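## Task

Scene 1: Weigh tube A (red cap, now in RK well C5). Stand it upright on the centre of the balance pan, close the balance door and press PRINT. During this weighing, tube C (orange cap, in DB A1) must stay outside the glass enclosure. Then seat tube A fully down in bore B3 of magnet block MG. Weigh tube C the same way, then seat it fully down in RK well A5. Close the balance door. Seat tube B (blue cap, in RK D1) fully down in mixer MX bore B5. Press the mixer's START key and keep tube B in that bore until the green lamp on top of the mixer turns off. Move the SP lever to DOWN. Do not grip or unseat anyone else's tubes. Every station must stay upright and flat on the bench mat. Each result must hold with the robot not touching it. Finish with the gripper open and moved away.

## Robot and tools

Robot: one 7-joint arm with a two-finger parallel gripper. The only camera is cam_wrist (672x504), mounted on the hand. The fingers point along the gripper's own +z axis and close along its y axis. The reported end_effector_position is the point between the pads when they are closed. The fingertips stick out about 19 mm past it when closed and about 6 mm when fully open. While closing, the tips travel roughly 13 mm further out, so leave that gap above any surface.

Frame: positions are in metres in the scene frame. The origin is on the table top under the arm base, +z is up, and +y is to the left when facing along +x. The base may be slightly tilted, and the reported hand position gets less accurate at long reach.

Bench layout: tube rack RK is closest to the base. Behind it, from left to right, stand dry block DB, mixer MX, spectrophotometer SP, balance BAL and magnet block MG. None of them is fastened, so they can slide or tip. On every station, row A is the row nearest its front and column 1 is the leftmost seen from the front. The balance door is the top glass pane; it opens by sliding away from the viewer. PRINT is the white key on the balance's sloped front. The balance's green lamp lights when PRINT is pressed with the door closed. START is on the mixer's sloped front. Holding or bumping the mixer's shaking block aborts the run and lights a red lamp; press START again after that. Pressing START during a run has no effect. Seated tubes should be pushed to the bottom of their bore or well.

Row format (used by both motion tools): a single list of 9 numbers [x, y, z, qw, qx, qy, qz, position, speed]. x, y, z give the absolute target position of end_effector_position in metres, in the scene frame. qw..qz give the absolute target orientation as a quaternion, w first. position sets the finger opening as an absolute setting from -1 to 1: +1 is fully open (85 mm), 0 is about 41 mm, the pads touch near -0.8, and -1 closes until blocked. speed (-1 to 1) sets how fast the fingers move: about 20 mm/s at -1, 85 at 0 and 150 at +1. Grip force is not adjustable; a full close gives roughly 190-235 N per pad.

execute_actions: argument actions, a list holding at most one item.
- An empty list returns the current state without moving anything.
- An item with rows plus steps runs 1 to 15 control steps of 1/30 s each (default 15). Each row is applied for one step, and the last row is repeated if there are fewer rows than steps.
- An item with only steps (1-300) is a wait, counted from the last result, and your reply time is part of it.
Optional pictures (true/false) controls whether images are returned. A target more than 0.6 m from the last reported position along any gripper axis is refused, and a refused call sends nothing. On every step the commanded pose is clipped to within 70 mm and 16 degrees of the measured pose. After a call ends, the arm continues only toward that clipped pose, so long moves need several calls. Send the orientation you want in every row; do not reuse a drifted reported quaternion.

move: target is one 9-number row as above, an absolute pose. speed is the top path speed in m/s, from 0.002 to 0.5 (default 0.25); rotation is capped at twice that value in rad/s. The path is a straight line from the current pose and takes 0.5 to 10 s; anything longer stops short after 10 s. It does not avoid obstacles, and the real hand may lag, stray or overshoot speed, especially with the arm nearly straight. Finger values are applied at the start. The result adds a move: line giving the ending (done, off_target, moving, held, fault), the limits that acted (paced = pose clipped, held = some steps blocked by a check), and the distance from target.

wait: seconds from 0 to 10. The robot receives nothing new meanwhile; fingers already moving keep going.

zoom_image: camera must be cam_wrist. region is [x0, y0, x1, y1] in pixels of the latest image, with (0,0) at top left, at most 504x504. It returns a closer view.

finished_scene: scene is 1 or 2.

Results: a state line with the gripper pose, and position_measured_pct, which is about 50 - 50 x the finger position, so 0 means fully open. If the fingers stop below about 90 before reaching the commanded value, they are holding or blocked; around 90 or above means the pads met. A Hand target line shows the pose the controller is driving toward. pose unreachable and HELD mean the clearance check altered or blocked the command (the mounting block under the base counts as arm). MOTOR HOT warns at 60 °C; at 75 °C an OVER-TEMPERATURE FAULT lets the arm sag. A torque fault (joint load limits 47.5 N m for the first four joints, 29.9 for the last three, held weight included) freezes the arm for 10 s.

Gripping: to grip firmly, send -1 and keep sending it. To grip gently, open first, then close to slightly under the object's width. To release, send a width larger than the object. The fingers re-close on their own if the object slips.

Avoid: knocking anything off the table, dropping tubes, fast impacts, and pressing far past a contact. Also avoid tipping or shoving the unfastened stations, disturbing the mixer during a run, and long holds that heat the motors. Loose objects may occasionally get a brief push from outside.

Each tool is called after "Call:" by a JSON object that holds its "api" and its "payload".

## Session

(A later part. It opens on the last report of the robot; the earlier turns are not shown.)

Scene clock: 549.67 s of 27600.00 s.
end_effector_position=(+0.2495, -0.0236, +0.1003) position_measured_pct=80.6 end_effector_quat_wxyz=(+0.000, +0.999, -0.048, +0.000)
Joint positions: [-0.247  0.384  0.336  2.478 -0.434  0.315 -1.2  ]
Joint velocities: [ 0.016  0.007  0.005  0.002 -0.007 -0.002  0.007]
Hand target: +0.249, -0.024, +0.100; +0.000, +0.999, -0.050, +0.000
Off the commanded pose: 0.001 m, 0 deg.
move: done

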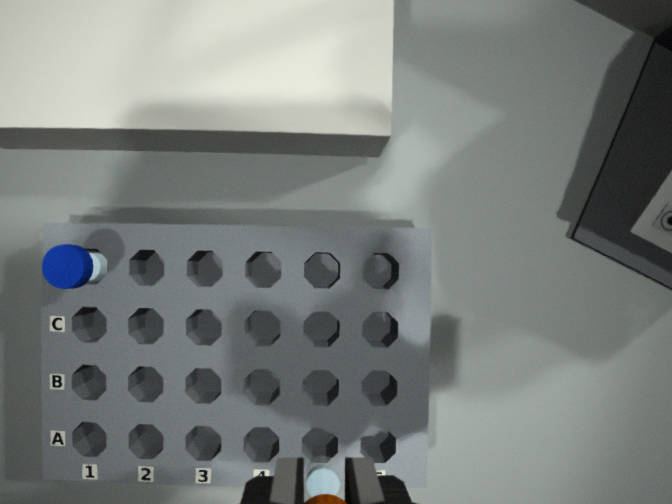

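Call:
{"api": "move", "payload": {"target": [0.2503,-0.0237,0.082,0,0.9988,-0.0497,0,-0.66,-0.5], "speed": 0.06}}

Call:
{"api": "move", "payload": {"target": [0.2503,-0.0237,0.054,0,0.9988,-0.0497,0,-0.66,-0.5], "speed": 0.025}}

Scene clock: 557.50 s of 27600.00 s.
end_effector_position=(+0.2505, -0.0235, +0.0822) position_measured_pct=80.6 end_effector_quat_wxyz=(+0.000, +0.999, -0.049, +0.000)
Joint positions: [-0.17   0.447  0.242  2.49  -0.498  0.233 -1.148]
Joint velocities: [ 0.007  0.006  0.002  0.001 -0.003 -0.002  0.004]
Hand target: +0.250, -0.024, +0.082; +0.000, +0.999, -0.050, -0.000
Off the commanded pose: 0.000 m, 0 deg.
move: done

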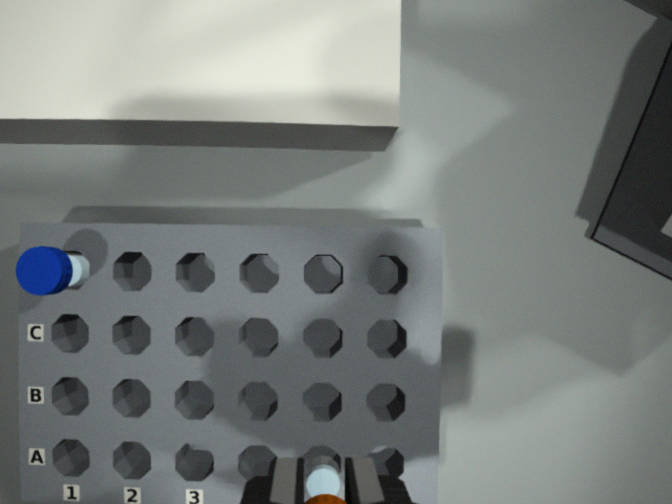

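Scene clock: 558.87 s of 27600.00 s.
end_effector_position=(+0.2510, -0.0236, +0.0551) position_measured_pct=80.6 end_effector_quat_wxyz=(+0.000, +0.999, -0.049, +0.002)
Joint positions: [-0.048  0.542  0.085  2.507 -0.559  0.095 -1.101]
Joint velocities: [ 0.007 -0.001 -0.002 -0.    -0.001 -0.002  0.001]
Hand target: +0.250, -0.024, +0.054; +0.000, +0.999, -0.050, -0.000
Off the commanded pose: 0.001 m, 0 deg.
move: done

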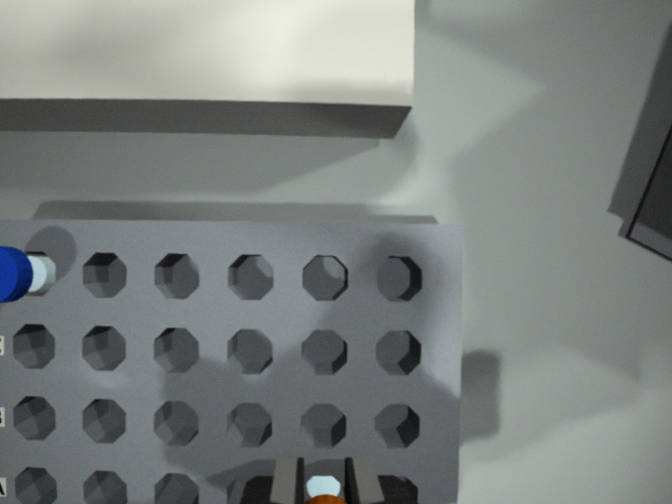

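Call:
{"api": "move", "payload": {"target": [0.2508,-0.0236,0.055,0,0.9988,-0.0497,0,-0.4,0], "speed": 0.05}}

Call:
{"api": "move", "payload": {"target": [0.2508,-0.0236,0.095,0,0.9988,-0.0497,0,-0.4,0], "speed": 0.15}}

Call:
{"api": "move", "payload": {"target": [0.32,-0.12,0.27,0,0.98,-0.2,0,-1,1], "speed": 0.4}}

Call:
{"api": "move", "payload": {"target": [0.501,-0.2774,0.258,0,0.965,-0.263,0,-1,1], "speed": 0.4}}

Call:
{"api": "move", "payload": {"target": [0.501,-0.2774,0.237,0,0.965,-0.263,0,-1,1], "speed": 0.1}}

Call:
{"api": "move", "payload": {"target": [0.3975,-0.2164,0.237,0,0.965,-0.263,0,-1,1], "speed": 0.08}}

Call:
{"api": "move", "payload": {"target": [0.400,-0.218,0.258,0,0.965,-0.263,0,-1,1], "speed": 0.15}}

Call:
{"api": "move", "payload": {"target": [0.315,-0.13,0.255,0,0.98,-0.2,0,-0.3,1], "speed": 0.35}}

Scene clock: 570.73 s of 27600.00 s.
end_effector_position=(+0.2508, -0.0236, +0.0550) position_measured_pct=69.8 end_effector_quat_wxyz=(-0.000, +0.999, -0.050, +0.000)
Joint positions: [-0.052  0.543  0.09   2.505 -0.558  0.1   -1.102]
Joint velocities: [-0.001  0.    -0.002  0.    -0.     0.002 -0.   ]
Hand target: +0.251, -0.024, +0.055; -0.000, +0.999, -0.050, +0.000
Off the commanded pose: 0.000 m, 0 deg.
move: done

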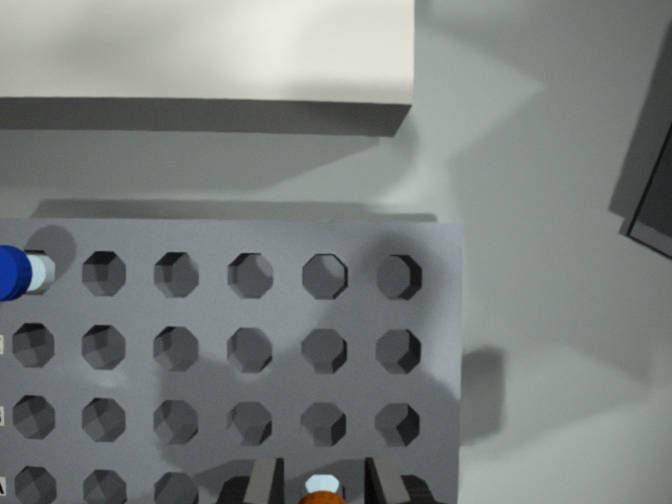

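Scene clock: 571.53 s of 27600.00 s.
end_effector_position=(+0.2505, -0.0239, +0.0947) position_measured_pct=69.8 end_effector_quat_wxyz=(-0.000, +0.999, -0.051, -0.000)
Joint positions: [-0.221  0.405  0.308  2.478 -0.453  0.294 -1.187]
Joint velocities: [-0.016 -0.008 -0.004 -0.002  0.007  0.    -0.009]
Hand target: +0.251, -0.023, +0.095; -0.000, +0.999, -0.050, +0.000
Off the commanded pose: 0.000 m, 0 deg.
move: done

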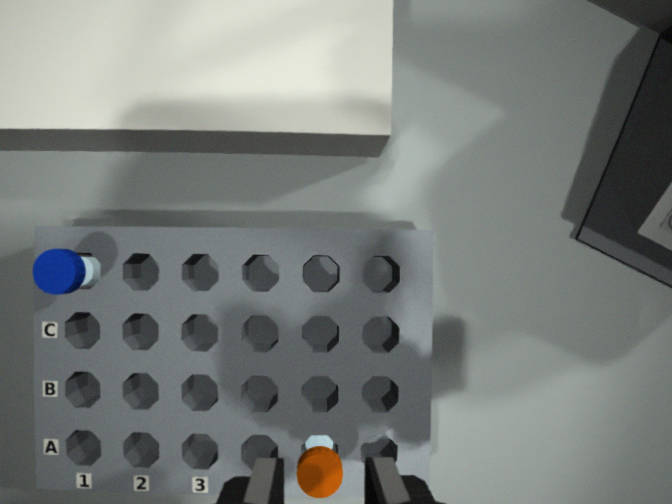

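Scene clock: 572.67 s of 27600.00 s.
end_effector_position=(+0.3198, -0.1198, +0.2699) position_measured_pct=91.7 end_effector_quat_wxyz=(-0.000, +0.980, -0.200, -0.000)
Joint positions: [-0.23   0.166  0.633  1.948 -0.125  1.056 -1.528]
Joint velocities: [ 0.     0.003 -0.    -0.003 -0.001  0.001  0.002]
Hand target: +0.320, -0.120, +0.270; -0.000, +0.980, -0.200, -0.000
Off the commanded pose: 0.000 m, 0 deg.
move: done

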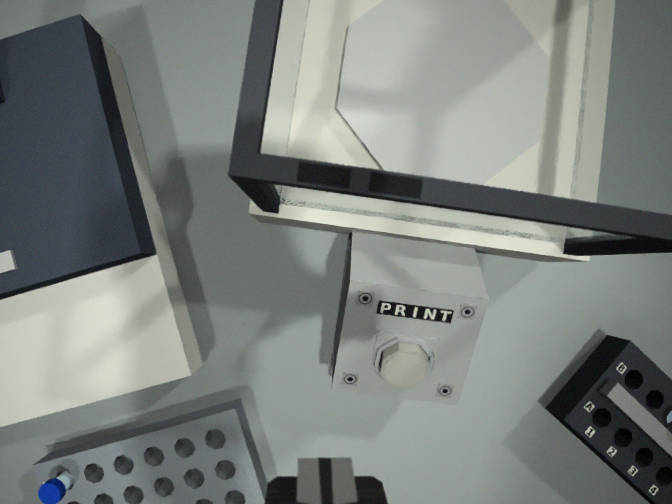

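Scene clock: 574.07 s of 27600.00 s.
end_effector_position=(+0.5011, -0.2774, +0.2588) position_measured_pct=91.7 end_effector_quat_wxyz=(+0.001, +0.965, -0.263, +0.000)
Joint positions: [ 0.189  0.739  0.618  1.151 -0.42   1.364 -1.354]
Joint velocities: [ 0.002  0.004 -0.    -0.001 -0.001 -0.002 -0.001]
Hand target: +0.501, -0.278, +0.259; +0.001, +0.965, -0.263, -0.000
Off the commanded pose: 0.001 m, 0 deg.
move: done; limits=paced

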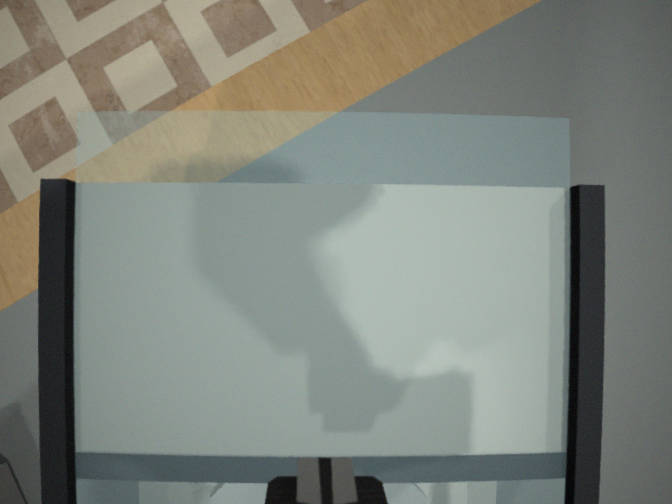

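Scene clock: 574.77 s of 27600.00 s.
end_effector_position=(+0.5010, -0.2774, +0.2370) position_measured_pct=91.7 end_effector_quat_wxyz=(+0.000, +0.965, -0.263, +0.000)
Joint positions: [ 0.188  0.756  0.609  1.193 -0.43   1.31  -1.341]
Joint velocities: [-0.001 -0.     0.001  0.     0.    -0.     0.001]
Hand target: +0.501, -0.277, +0.237; +0.000, +0.965, -0.263, -0.000
Off the commanded pose: 0.000 m, 0 deg.
move: done

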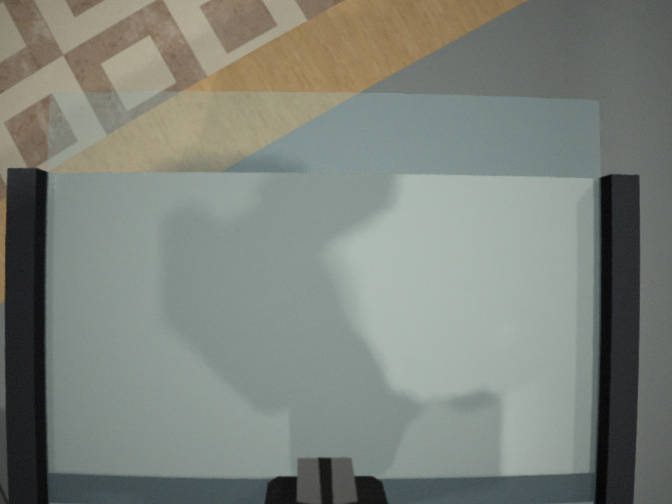

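Scene clock: 576.57 s of 27600.00 s.
end_effector_position=(+0.3981, -0.2173, +0.2367) position_measured_pct=91.7 end_effector_quat_wxyz=(+0.000, +0.965, -0.263, +0.001)
Joint positions: [ 0.029  0.493  0.659  1.667 -0.346  1.09  -1.325]
Joint velocities: [-0.003 -0.008  0.     0.003  0.002 -0.002 -0.001]
Hand target: +0.397, -0.216, +0.237; -0.000, +0.965, -0.263, +0.000
Off the commanded pose: 0.001 m, 0 deg.
move: done

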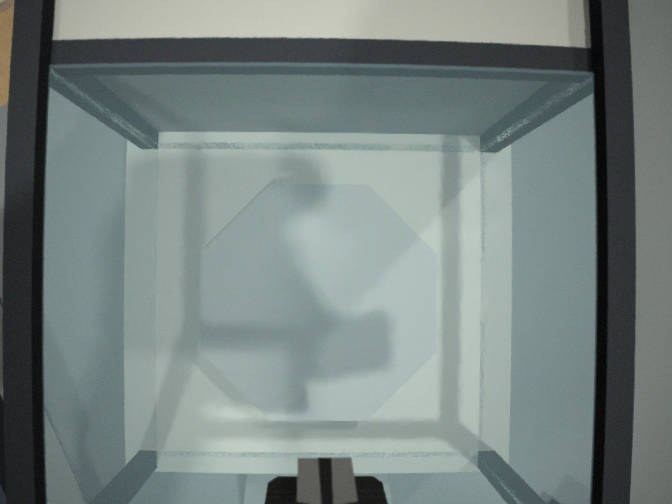

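Scene clock: 577.27 s of 27600.00 s.
end_effector_position=(+0.4000, -0.2180, +0.2579) position_measured_pct=91.7 end_effector_quat_wxyz=(-0.000, +0.965, -0.263, -0.000)
Joint positions: [ 0.024  0.475  0.67   1.621 -0.328  1.154 -1.342]
Joint velocities: [ 0.    -0.001 -0.    -0.002 -0.     0.001  0.001]
Hand target: +0.400, -0.218, +0.258; -0.000, +0.965, -0.263, +0.000
Off the commanded pose: 0.000 m, 0 deg.
move: done

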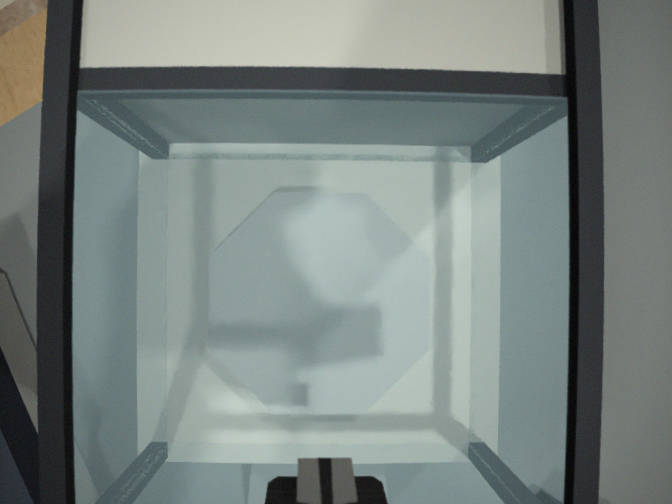

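Scene clock: 578.27 s of 27600.00 s.
end_effector_position=(+0.3150, -0.1300, +0.2545) position_measured_pct=65.1 end_effector_quat_wxyz=(-0.001, +0.980, -0.200, -0.000)
Joint positions: [-0.217  0.194  0.668  1.981 -0.155  1.007 -1.461]
Joint velocities: [-0.003 -0.006 -0.003 -0.     0.001 -0.001 -0.003]
Hand target: +0.315, -0.130, +0.255; -0.001, +0.980, -0.200, +0.000
Off the commanded pose: 0.000 m, 0 deg.
move: done

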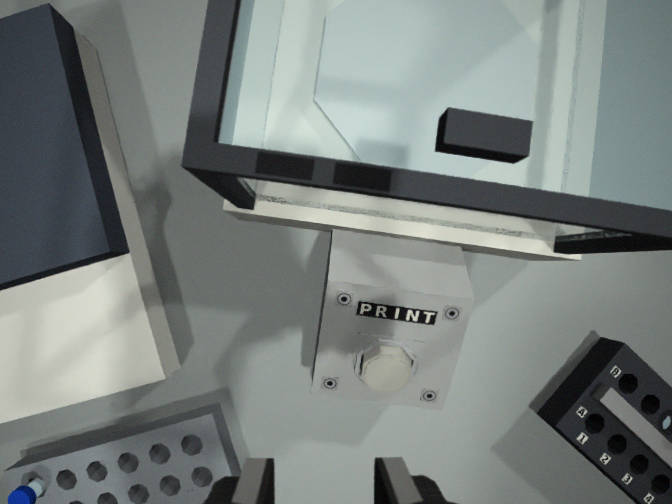

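Call:
{"api": "move", "payload": {"target": [0.3175,0.0489,0.105,0,0.9988,-0.0497,0,-0.3,1], "speed": 0.35}}

Scene clock: 584.93 s of 27600.00 s.
end_effector_position=(+0.3180, +0.0490, +0.1055) position_measured_pct=65.1 end_effector_quat_wxyz=(-0.000, +0.999, -0.050, +0.001)
Joint positions: [-0.484  0.457  0.356  2.259 -0.363  0.464 -1.519]
Joint velocities: [-0.     0.008 -0.002  0.     0.001 -0.002 -0.001]
Hand target: +0.318, +0.049, +0.105; -0.000, +0.999, -0.050, +0.000
Off the commanded pose: 0.001 m, 0 deg.
move: done

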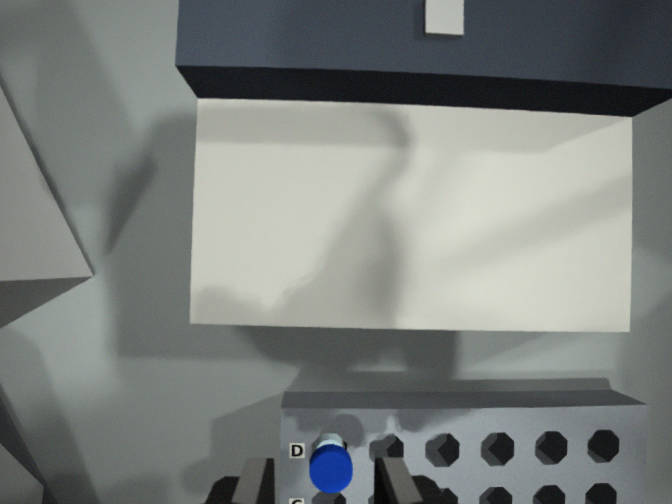

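Call:
{"api": "move", "payload": {"target": [0.3175,0.046,0.078,0,0.9988,-0.0497,0,-0.3,1], "speed": 0.12}}

Call:
{"api": "move", "payload": {"target": [0.3175,0.046,0.055,0,0.9988,-0.0497,0,-0.3,1], "speed": 0.1}}

Call:
{"api": "move", "payload": {"target": [0.3175,0.046,0.055,0,0.9988,-0.0497,0,-0.66,-0.5], "speed": 0.1}}

Call:
{"api": "move", "payload": {"target": [0.3175,0.046,0.10,0,0.9988,-0.0497,0,-0.66,-0.5], "speed": 0.1}}

Call:
{"api": "move", "payload": {"target": [0.36,0.19,0.30,0,0.976,0.216,0,-0.66,-0.5], "speed": 0.3}}

Scene clock: 596.47 s of 27600.00 s.
end_effector_position=(+0.3176, +0.0462, +0.0782) position_measured_pct=65.1 end_effector_quat_wxyz=(+0.000, +0.999, -0.049, +0.000)
Joint positions: [-0.419  0.529  0.285  2.28  -0.42   0.367 -1.46 ]
Joint velocities: [ 0.006  0.005  0.002  0.    -0.002  0.001  0.003]
Hand target: +0.318, +0.046, +0.078; +0.000, +0.999, -0.050, +0.000
Off the commanded pose: 0.000 m, 0 deg.
move: done

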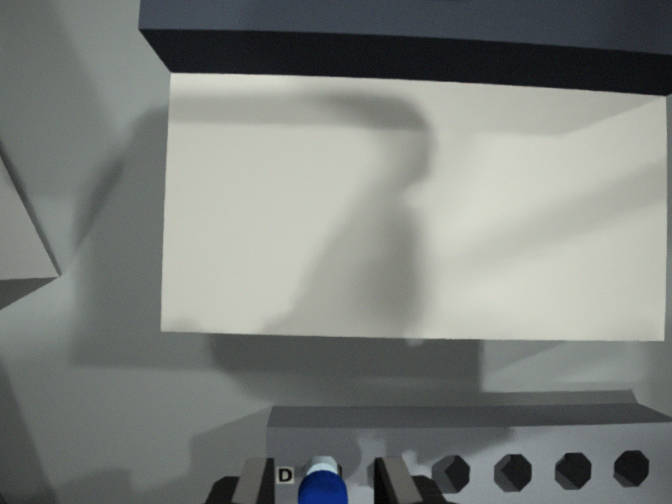

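Scene clock: 597.17 s of 27600.00 s.
end_effector_position=(+0.3177, +0.0463, +0.0552) position_measured_pct=65.1 end_effector_quat_wxyz=(+0.000, +0.999, -0.049, +0.000)
Joint positions: [-0.368  0.592  0.218  2.292 -0.461  0.284 -1.425]
Joint velocities: [ 0.006  0.007  0.001  0.001 -0.002 -0.002  0.002]
Hand target: +0.318, +0.046, +0.055; +0.000, +0.999, -0.050, +0.000
Off the commanded pose: 0.000 m, 0 deg.
move: done

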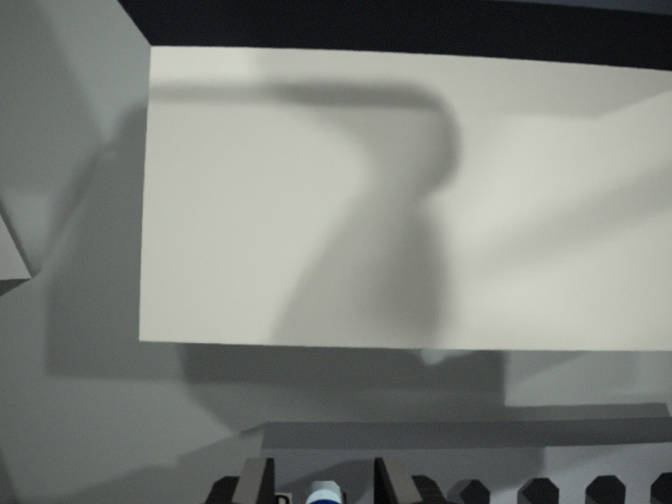

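Scene clock: 597.87 s of 27600.00 s.
end_effector_position=(+0.3177, +0.0462, +0.0552) position_measured_pct=80.6 end_effector_quat_wxyz=(-0.000, +0.999, -0.050, +0.000)
Joint positions: [-0.367  0.593  0.217  2.292 -0.461  0.284 -1.424]
Joint velocities: [-0.001 -0.     0.     0.     0.     0.001 -0.001]
Hand target: +0.317, +0.046, +0.055; +0.000, +0.999, -0.050, -0.000
Off the commanded pose: 0.000 m, 0 deg.
move: done

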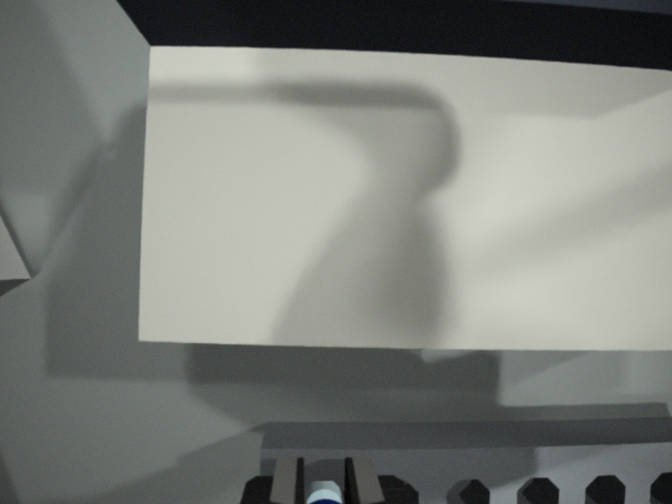

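Scene clock: 598.63 s of 27600.00 s.
end_effector_position=(+0.3173, +0.0457, +0.0997) position_measured_pct=80.6 end_effector_quat_wxyz=(-0.000, +0.999, -0.050, -0.000)
Joint positions: [-0.463  0.472  0.342  2.265 -0.375  0.445 -1.5  ]
Joint velocities: [-0.008 -0.009 -0.002 -0.     0.003 -0.002 -0.004]
Hand target: +0.317, +0.046, +0.100; -0.000, +0.999, -0.050, -0.000
Off the commanded pose: 0.000 m, 0 deg.
move: done

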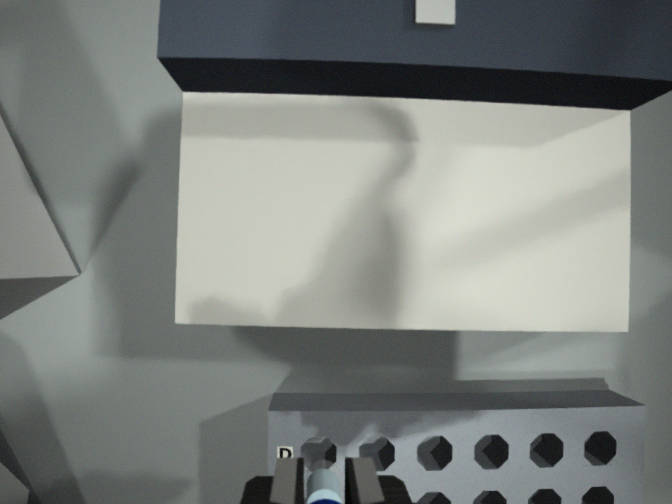

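Scene clock: 600.03 s of 27600.00 s.
end_effector_position=(+0.3599, +0.1904, +0.3000) position_measured_pct=80.6 end_effector_quat_wxyz=(-0.001, +0.976, +0.216, +0.000)
Joint positions: [-0.788  0.259  0.327  1.691 -0.092  1.193 -1.586]
Joint velocities: [ 0.002  0.003 -0.    -0.001  0.     0.    -0.001]
Hand target: +0.360, +0.190, +0.300; -0.001, +0.976, +0.216, +0.000
Off the commanded pose: 0.000 m, 0 deg.
move: done

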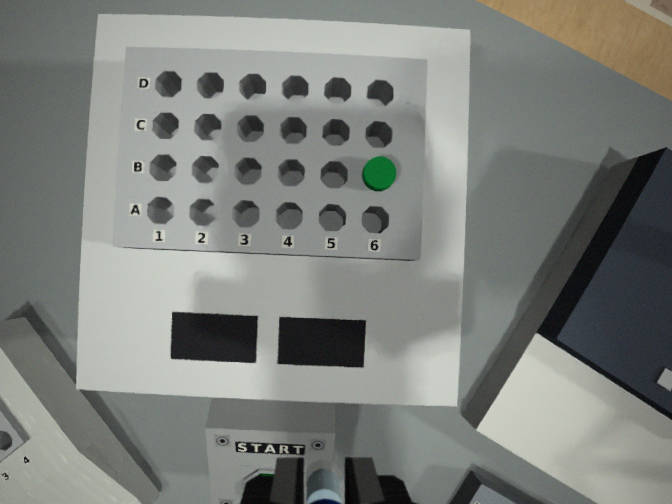

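Call:
{"api": "move", "payload": {"target": [0.4561,0.2291,0.235,0,0.5548,0.832,0,-0.66,-0.5], "speed": 0.4}}

Scene clock: 610.50 s of 27600.00 s.
end_effector_position=(+0.4560, +0.2295, +0.2354) position_measured_pct=80.6 end_effector_quat_wxyz=(+0.001, +0.554, +0.832, -0.000)
Joint positions: [-0.51   0.54   0.011  1.452 -0.006  1.137 -0.115]
Joint velocities: [ 0.005  0.005  0.004 -0.001 -0.002 -0.001  0.002]
Hand target: +0.456, +0.229, +0.235; +0.000, +0.555, +0.832, -0.000
Off the commanded pose: 0.001 m, 0 deg.
move: done

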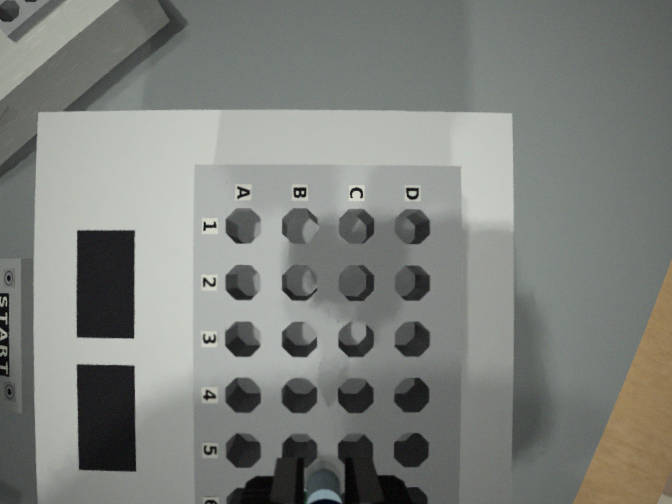

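Call:
{"api": "move", "payload": {"target": [0.4497,0.2251,0.212,0,0.5548,0.832,0,-0.66,-0.5], "speed": 0.1}}

Call:
{"api": "zoom_image", "payload": {"camera": "cam_wrist", "region": [200,330,450,504]}}

Scene clock: 619.93 s of 27600.00 s.
end_effector_position=(+0.4513, +0.2260, +0.2168) position_measured_pct=80.6 end_effector_quat_wxyz=(+0.002, +0.555, +0.832, +0.004)
Joint positions: [-0.507  0.542  0.009  1.515 -0.006  1.063 -0.114]
Joint velocities: [-0.001 -0.002  0.002  0.003 -0.    -0.001  0.   ]
Hand target: +0.450, +0.225, +0.212; +0.000, +0.555, +0.832, -0.000
Off the commanded pose: 0.005 m, 1 deg.
move: off_target

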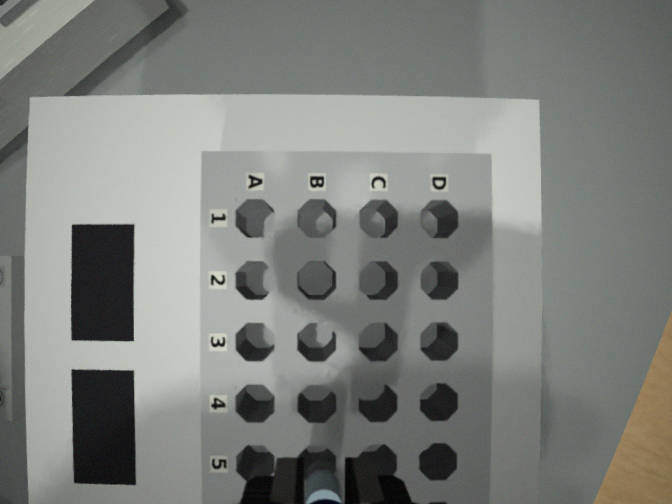

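Region (200, 330, 450, 504) of cam_wrist's 672x504 image, scaled by 2.016; it fills the top 351 rows of this view, and the rest is white.

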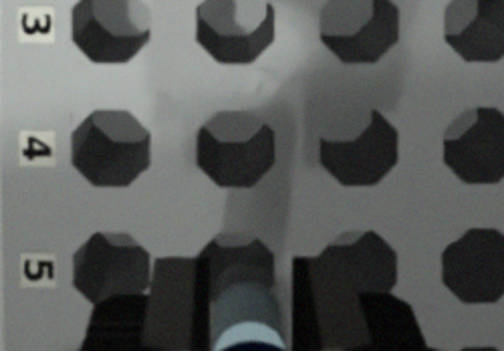

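Call:
{"api": "move", "payload": {"target": [0.4497,0.2251,0.25,0,0.5548,0.832,0,-0.66,-0.5], "speed": 0.1}}

Call:
{"api": "move", "payload": {"target": [0.4689,0.179,0.26,0,0.5548,0.832,0,-0.66,-0.5], "speed": 0.2}}

Scene clock: 634.83 s of 27600.00 s.
end_effector_position=(+0.4497, +0.2251, +0.2499) position_measured_pct=80.6 end_effector_quat_wxyz=(-0.000, +0.555, +0.832, -0.000)
Joint positions: [-0.508  0.51   0.012  1.455 -0.007  1.165 -0.113]
Joint velocities: [ 0.001 -0.001  0.001 -0.     0.    -0.002 -0.   ]
Hand target: +0.450, +0.225, +0.250; -0.000, +0.555, +0.832, +0.000
Off the commanded pose: 0.000 m, 0 deg.
move: done

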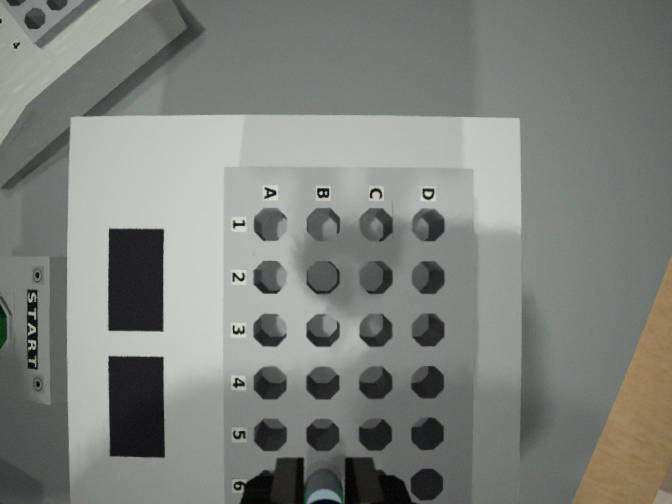

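Scene clock: 635.57 s of 27600.00 s.
end_effector_position=(+0.4688, +0.1792, +0.2600) position_measured_pct=80.6 end_effector_quat_wxyz=(+0.000, +0.555, +0.832, -0.000)
Joint positions: [-0.415  0.498  0.023  1.439 -0.013  1.192 -0.008]
Joint velocities: [ 0.005  0.     0.006 -0.    -0.002  0.     0.002]
Hand target: +0.469, +0.179, +0.260; +0.000, +0.555, +0.832, -0.000
Off the commanded pose: 0.000 m, 0 deg.
move: done

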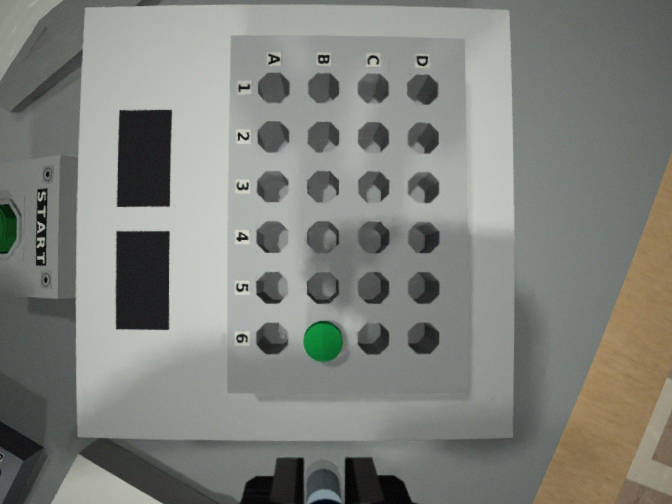

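Call:
{"api": "zoom_image", "payload": {"camera": "cam_wrist", "region": [240,260,410,504]}}

Region (240, 260, 410, 504) of cam_wrist's 672x504 image, scaled by 2.066; it fills the left 351 columns of this view, and the rest is white.

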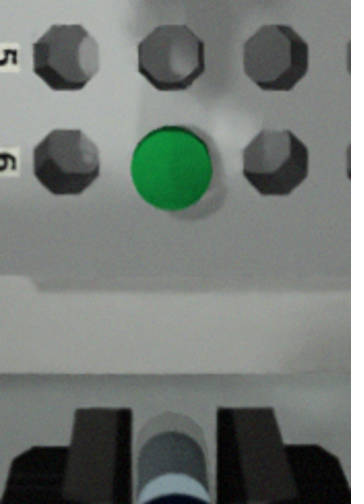

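Call:
{"api": "move", "payload": {"target": [0.4488,0.2280,0.245,0,0.5548,0.832,0,-0.66,-0.5], "speed": 0.2}}

Call:
{"api": "move", "payload": {"target": [0.4488,0.2280,0.222,0,0.5548,0.832,0,-0.66,-0.5], "speed": 0.06}}

Call:
{"api": "zoom_image", "payload": {"camera": "cam_wrist", "region": [200,330,480,504]}}

Scene clock: 664.73 s of 27600.00 s.
end_effector_position=(+0.4490, +0.2278, +0.2451) position_measured_pct=80.6 end_effector_quat_wxyz=(-0.000, +0.555, +0.832, +0.000)
Joint positions: [-0.513  0.515  0.011  1.462 -0.006  1.152 -0.119]
Joint velocities: [-0.004  0.001 -0.004 -0.     0.002  0.001 -0.003]
Hand target: +0.449, +0.228, +0.245; -0.000, +0.555, +0.832, +0.000
Off the commanded pose: 0.000 m, 0 deg.
move: done

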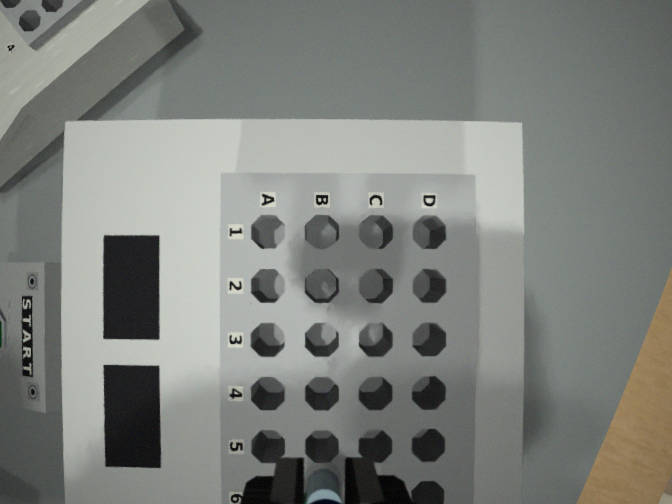

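Scene clock: 665.47 s of 27600.00 s.
end_effector_position=(+0.4488, +0.2280, +0.2221) position_measured_pct=80.6 end_effector_quat_wxyz=(+0.000, +0.555, +0.832, +0.000)
Joint positions: [-0.512  0.539  0.009  1.5   -0.005  1.089 -0.12 ]
Joint velocities: [ 0.     0.001  0.001  0.001  0.    -0.     0.001]
Hand target: +0.449, +0.228, +0.222; +0.000, +0.555, +0.832, -0.000
Off the commanded pose: 0.000 m, 0 deg.
move: done

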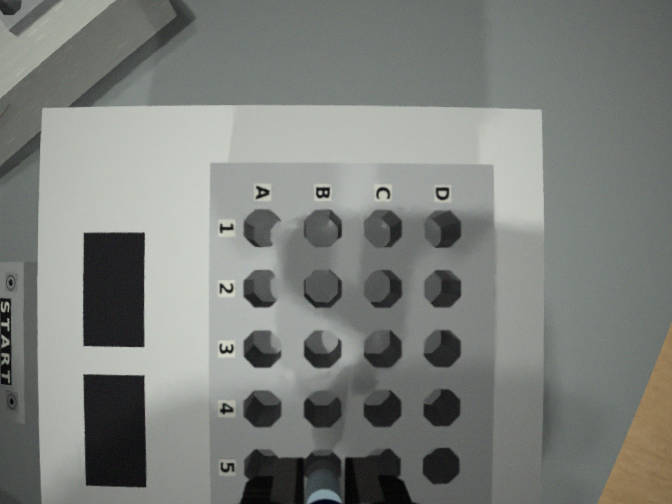

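Region (200, 330, 480, 504) of cam_wrist's 672x504 image, scaled by 1.800; it fills the top 313 rows of this view, and the rest is white.

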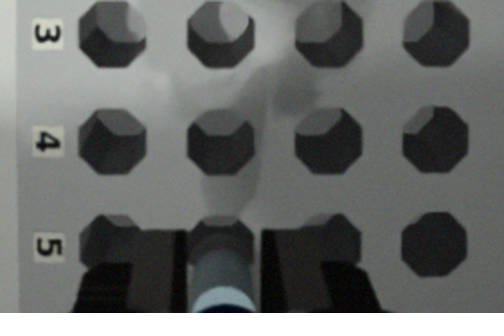

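Call:
{"api": "move", "payload": {"target": [0.4486,0.2286,0.211,0,0.5548,0.832,0,-0.66,-0.5], "speed": 0.02}}

Scene clock: 669.30 s of 27600.00 s.
end_effector_position=(+0.4486, +0.2287, +0.2111) position_measured_pct=80.6 end_effector_quat_wxyz=(-0.000, +0.555, +0.832, +0.000)
Joint positions: [-0.513  0.552  0.008  1.517 -0.005  1.06  -0.122]
Joint velocities: [-0.001  0.001  0.001  0.001 -0.     0.001 -0.001]
Hand target: +0.449, +0.229, +0.211; +0.000, +0.555, +0.832, -0.000
Off the commanded pose: 0.000 m, 0 deg.
move: done

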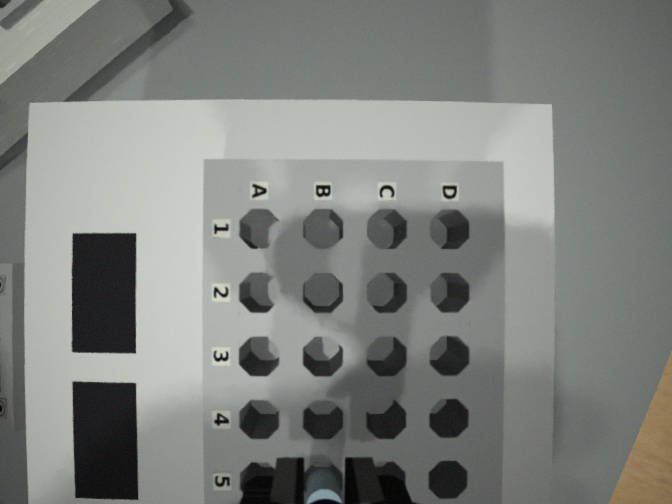

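Call:
{"api": "move", "payload": {"target": [0.4484,0.229,0.201,0,0.5548,0.832,0,-0.66,-0.5], "speed": 0.015}}

Scene clock: 687.07 s of 27600.00 s.
end_effector_position=(+0.4484, +0.2290, +0.2010) position_measured_pct=80.6 end_effector_quat_wxyz=(+0.000, +0.555, +0.832, +0.000)
Joint positions: [-0.514  0.564  0.008  1.532 -0.005  1.033 -0.123]
Joint velocities: [-0.002  0.     0.     0.    -0.     0.     0.   ]
Hand target: +0.448, +0.229, +0.201; +0.000, +0.555, +0.832, -0.000
Off the commanded pose: 0.000 m, 0 deg.
move: done

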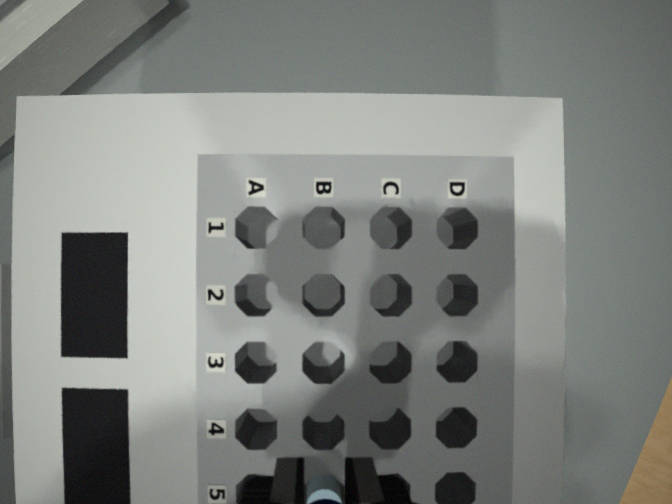

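Call:
{"api": "move", "payload": {"target": [0.4484,0.229,0.197,0,0.5548,0.832,0,-0.66,-0.5], "speed": 0.01}}

Call:
{"api": "move", "payload": {"target": [0.4484,0.229,0.198,0,0.5548,0.832,0,-0.45,-0.5], "speed": 0.01}}

Call:
{"api": "move", "payload": {"target": [0.4484,0.229,0.235,0,0.5548,0.832,0,-0.45,-0.5], "speed": 0.1}}

Scene clock: 693.80 s of 27600.00 s.
end_effector_position=(+0.4484, +0.2290, +0.1970) position_measured_pct=80.6 end_effector_quat_wxyz=(+0.000, +0.555, +0.832, +0.000)
Joint positions: [-0.514  0.569  0.007  1.538 -0.005  1.022 -0.123]
Joint velocities: [ 0.     0.001 -0.001 -0.001 -0.     0.     0.002]
Hand target: +0.448, +0.229, +0.197; +0.000, +0.555, +0.832, -0.000
Off the commanded pose: 0.000 m, 0 deg.
move: done

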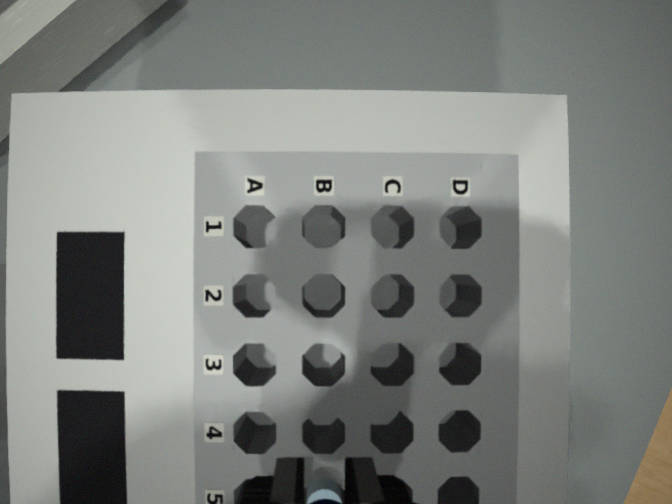

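Scene clock: 694.50 s of 27600.00 s.
end_effector_position=(+0.4484, +0.2290, +0.1980) position_measured_pct=72.6 end_effector_quat_wxyz=(-0.000, +0.555, +0.832, -0.000)
Joint positions: [-0.514  0.568  0.007  1.537 -0.005  1.025 -0.123]
Joint velocities: [ 0.    -0.001  0.002 -0.     0.     0.001 -0.001]
Hand target: +0.448, +0.229, +0.198; -0.000, +0.555, +0.832, +0.000
Off the commanded pose: 0.000 m, 0 deg.
move: done

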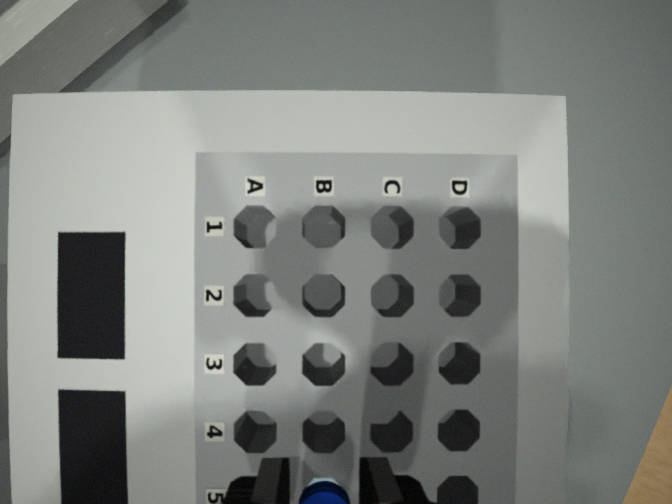

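Scene clock: 695.23 s of 27600.00 s.
end_effector_position=(+0.4483, +0.2290, +0.2349) position_measured_pct=72.6 end_effector_quat_wxyz=(-0.000, +0.555, +0.832, -0.000)
Joint positions: [-0.515  0.526  0.01   1.479 -0.006  1.125 -0.122]
Joint velocities: [-0.001 -0.001 -0.    -0.001  0.     0.001  0.001]
Hand target: +0.448, +0.229, +0.235; -0.000, +0.555, +0.832, +0.000
Off the commanded pose: 0.000 m, 0 deg.
move: done

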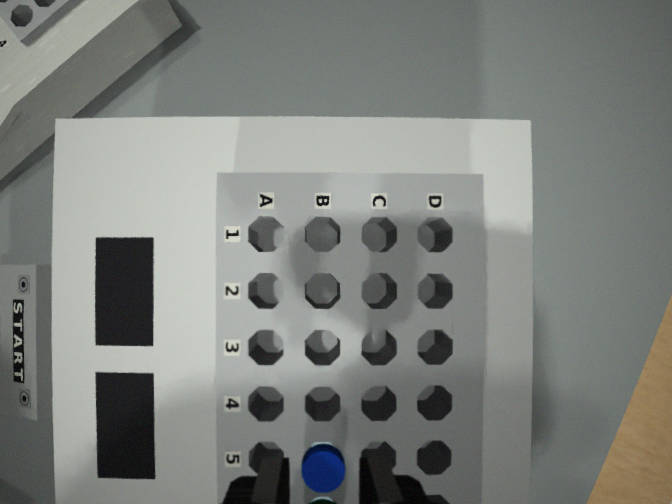

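Call:
{"api": "move", "payload": {"target": [0.4472,0.232,0.222,0,0.5548,0.832,0,-1,1], "speed": 0.05}}

Call:
{"api": "move", "payload": {"target": [0.4472,0.232,0.207,0,0.5548,0.832,0,-1,1], "speed": 0.02}}

Scene clock: 701.33 s of 27600.00 s.
end_effector_position=(+0.4472, +0.2320, +0.2221) position_measured_pct=91.7 end_effector_quat_wxyz=(+0.000, +0.555, +0.832, +0.000)
Joint positions: [-0.521  0.54   0.008  1.499 -0.005  1.09  -0.129]
Joint velocities: [ 0.     0.001 -0.    -0.     0.    -0.001  0.   ]
Hand target: +0.447, +0.232, +0.222; +0.000, +0.555, +0.832, +0.000
Off the commanded pose: 0.000 m, 0 deg.
move: done

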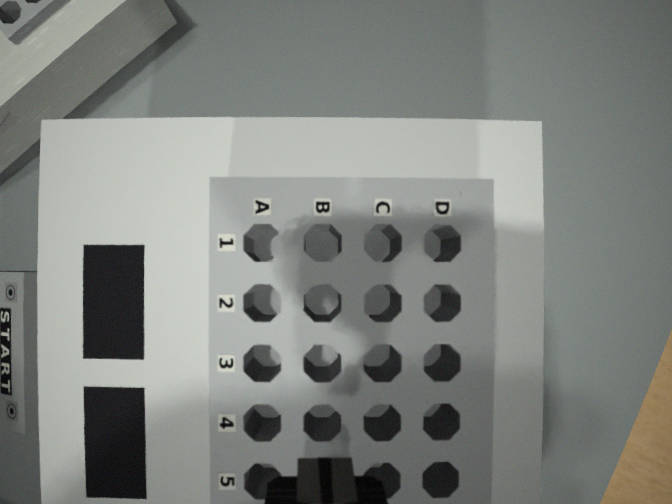

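Scene clock: 702.30 s of 27600.00 s.
end_effector_position=(+0.4472, +0.2320, +0.2070) position_measured_pct=91.7 end_effector_quat_wxyz=(+0.000, +0.555, +0.832, +0.000)
Joint positions: [-0.52   0.557  0.007  1.522 -0.005  1.05  -0.129]
Joint velocities: [-0.     0.001  0.     0.    -0.    -0.002 -0.001]
Hand target: +0.447, +0.232, +0.207; +0.000, +0.555, +0.832, -0.000
Off the commanded pose: 0.000 m, 0 deg.
move: done

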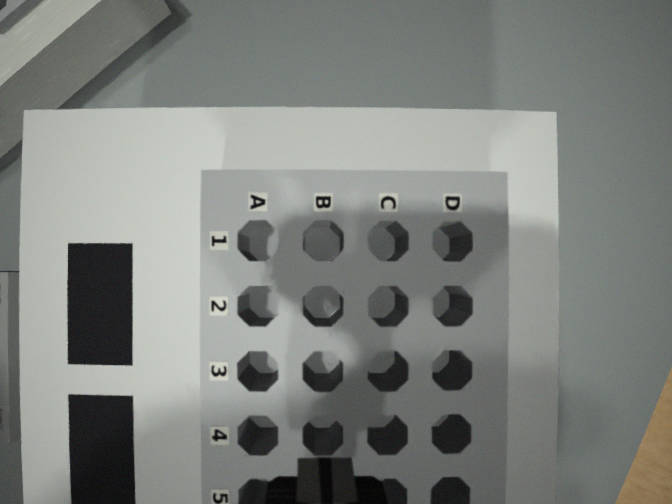

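Call:
{"api": "move", "payload": {"target": [0.4472,0.232,0.201,0,0.5548,0.832,0,-1,1], "speed": 0.012}}

Scene clock: 705.40 s of 27600.00 s.
end_effector_position=(+0.4479, +0.2323, +0.2057) position_measured_pct=91.7 end_effector_quat_wxyz=(+0.002, +0.555, +0.832, +0.003)
Joint positions: [-0.52   0.556  0.007  1.529 -0.005  1.037 -0.129]
Joint velocities: [-0.001 -0.    -0.001  0.001  0.     0.     0.001]
Hand target: +0.447, +0.232, +0.201; +0.000, +0.555, +0.832, -0.000
Off the commanded pose: 0.005 m, 0 deg.
move: off_target

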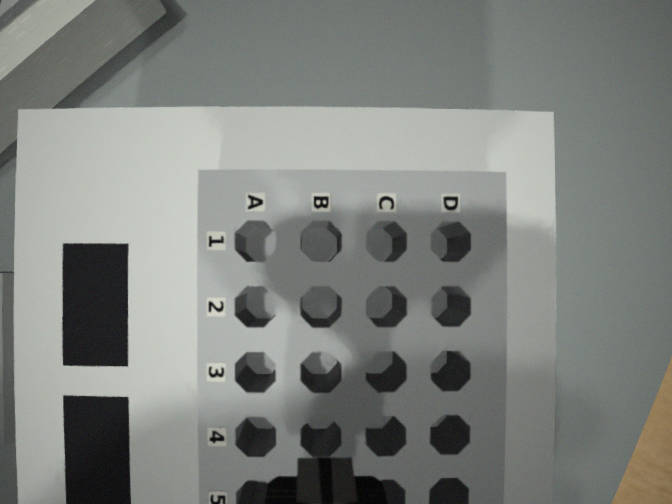

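Call:
{"api": "move", "payload": {"target": [0.4472,0.232,0.235,0,0.5548,0.832,0,-1,1], "speed": 0.15}}

Call:
{"api": "move", "payload": {"target": [0.2787,0.1858,0.25,0,0.9806,0.196,0,-1,1], "speed": 0.45}}

Scene clock: 713.57 s of 27600.00 s.
end_effector_position=(+0.4472, +0.2320, +0.2349) position_measured_pct=91.7 end_effector_quat_wxyz=(-0.000, +0.555, +0.832, -0.000)
Joint positions: [-0.521  0.526  0.009  1.478 -0.005  1.125 -0.129]
Joint velocities: [-0.    -0.001  0.    -0.    -0.    -0.001  0.   ]
Hand target: +0.447, +0.232, +0.235; -0.000, +0.555, +0.832, +0.000
Off the commanded pose: 0.000 m, 0 deg.
move: done

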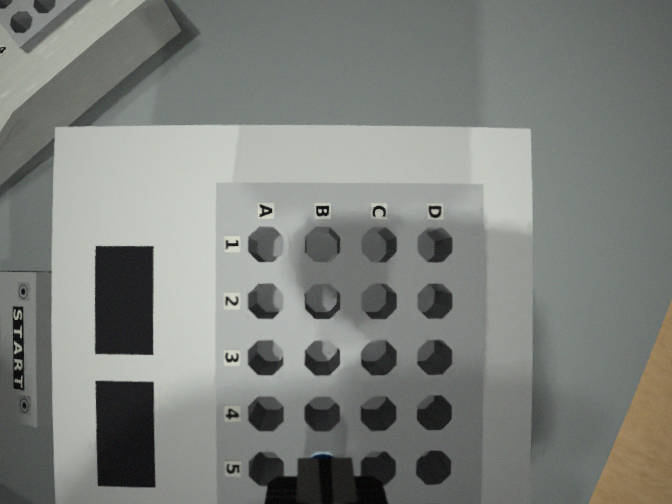

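Scene clock: 715.77 s of 27600.00 s.
end_effector_position=(+0.2788, +0.1855, +0.2495) position_measured_pct=91.7 end_effector_quat_wxyz=(-0.001, +0.981, +0.195, -0.000)
Joint positions: [-0.893  0.153  0.279  2.002 -0.051  0.98  -1.779]
Joint velocities: [-0.003 -0.006 -0.01   0.     0.002 -0.001  0.   ]
Hand target: +0.279, +0.186, +0.250; -0.001, +0.981, +0.196, -0.000
Off the commanded pose: 0.001 m, 0 deg.
move: done

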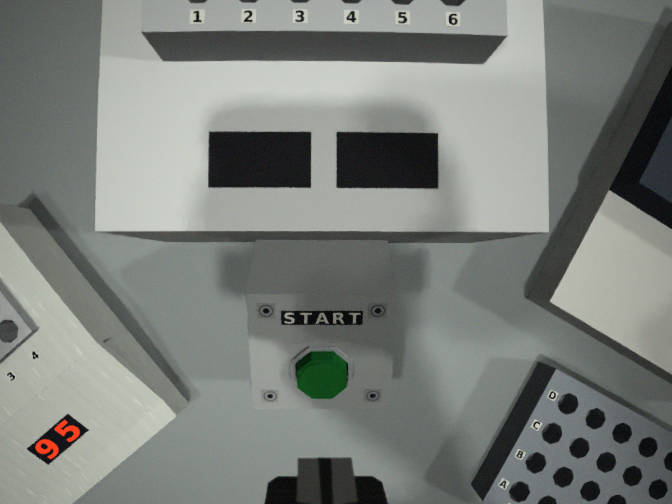

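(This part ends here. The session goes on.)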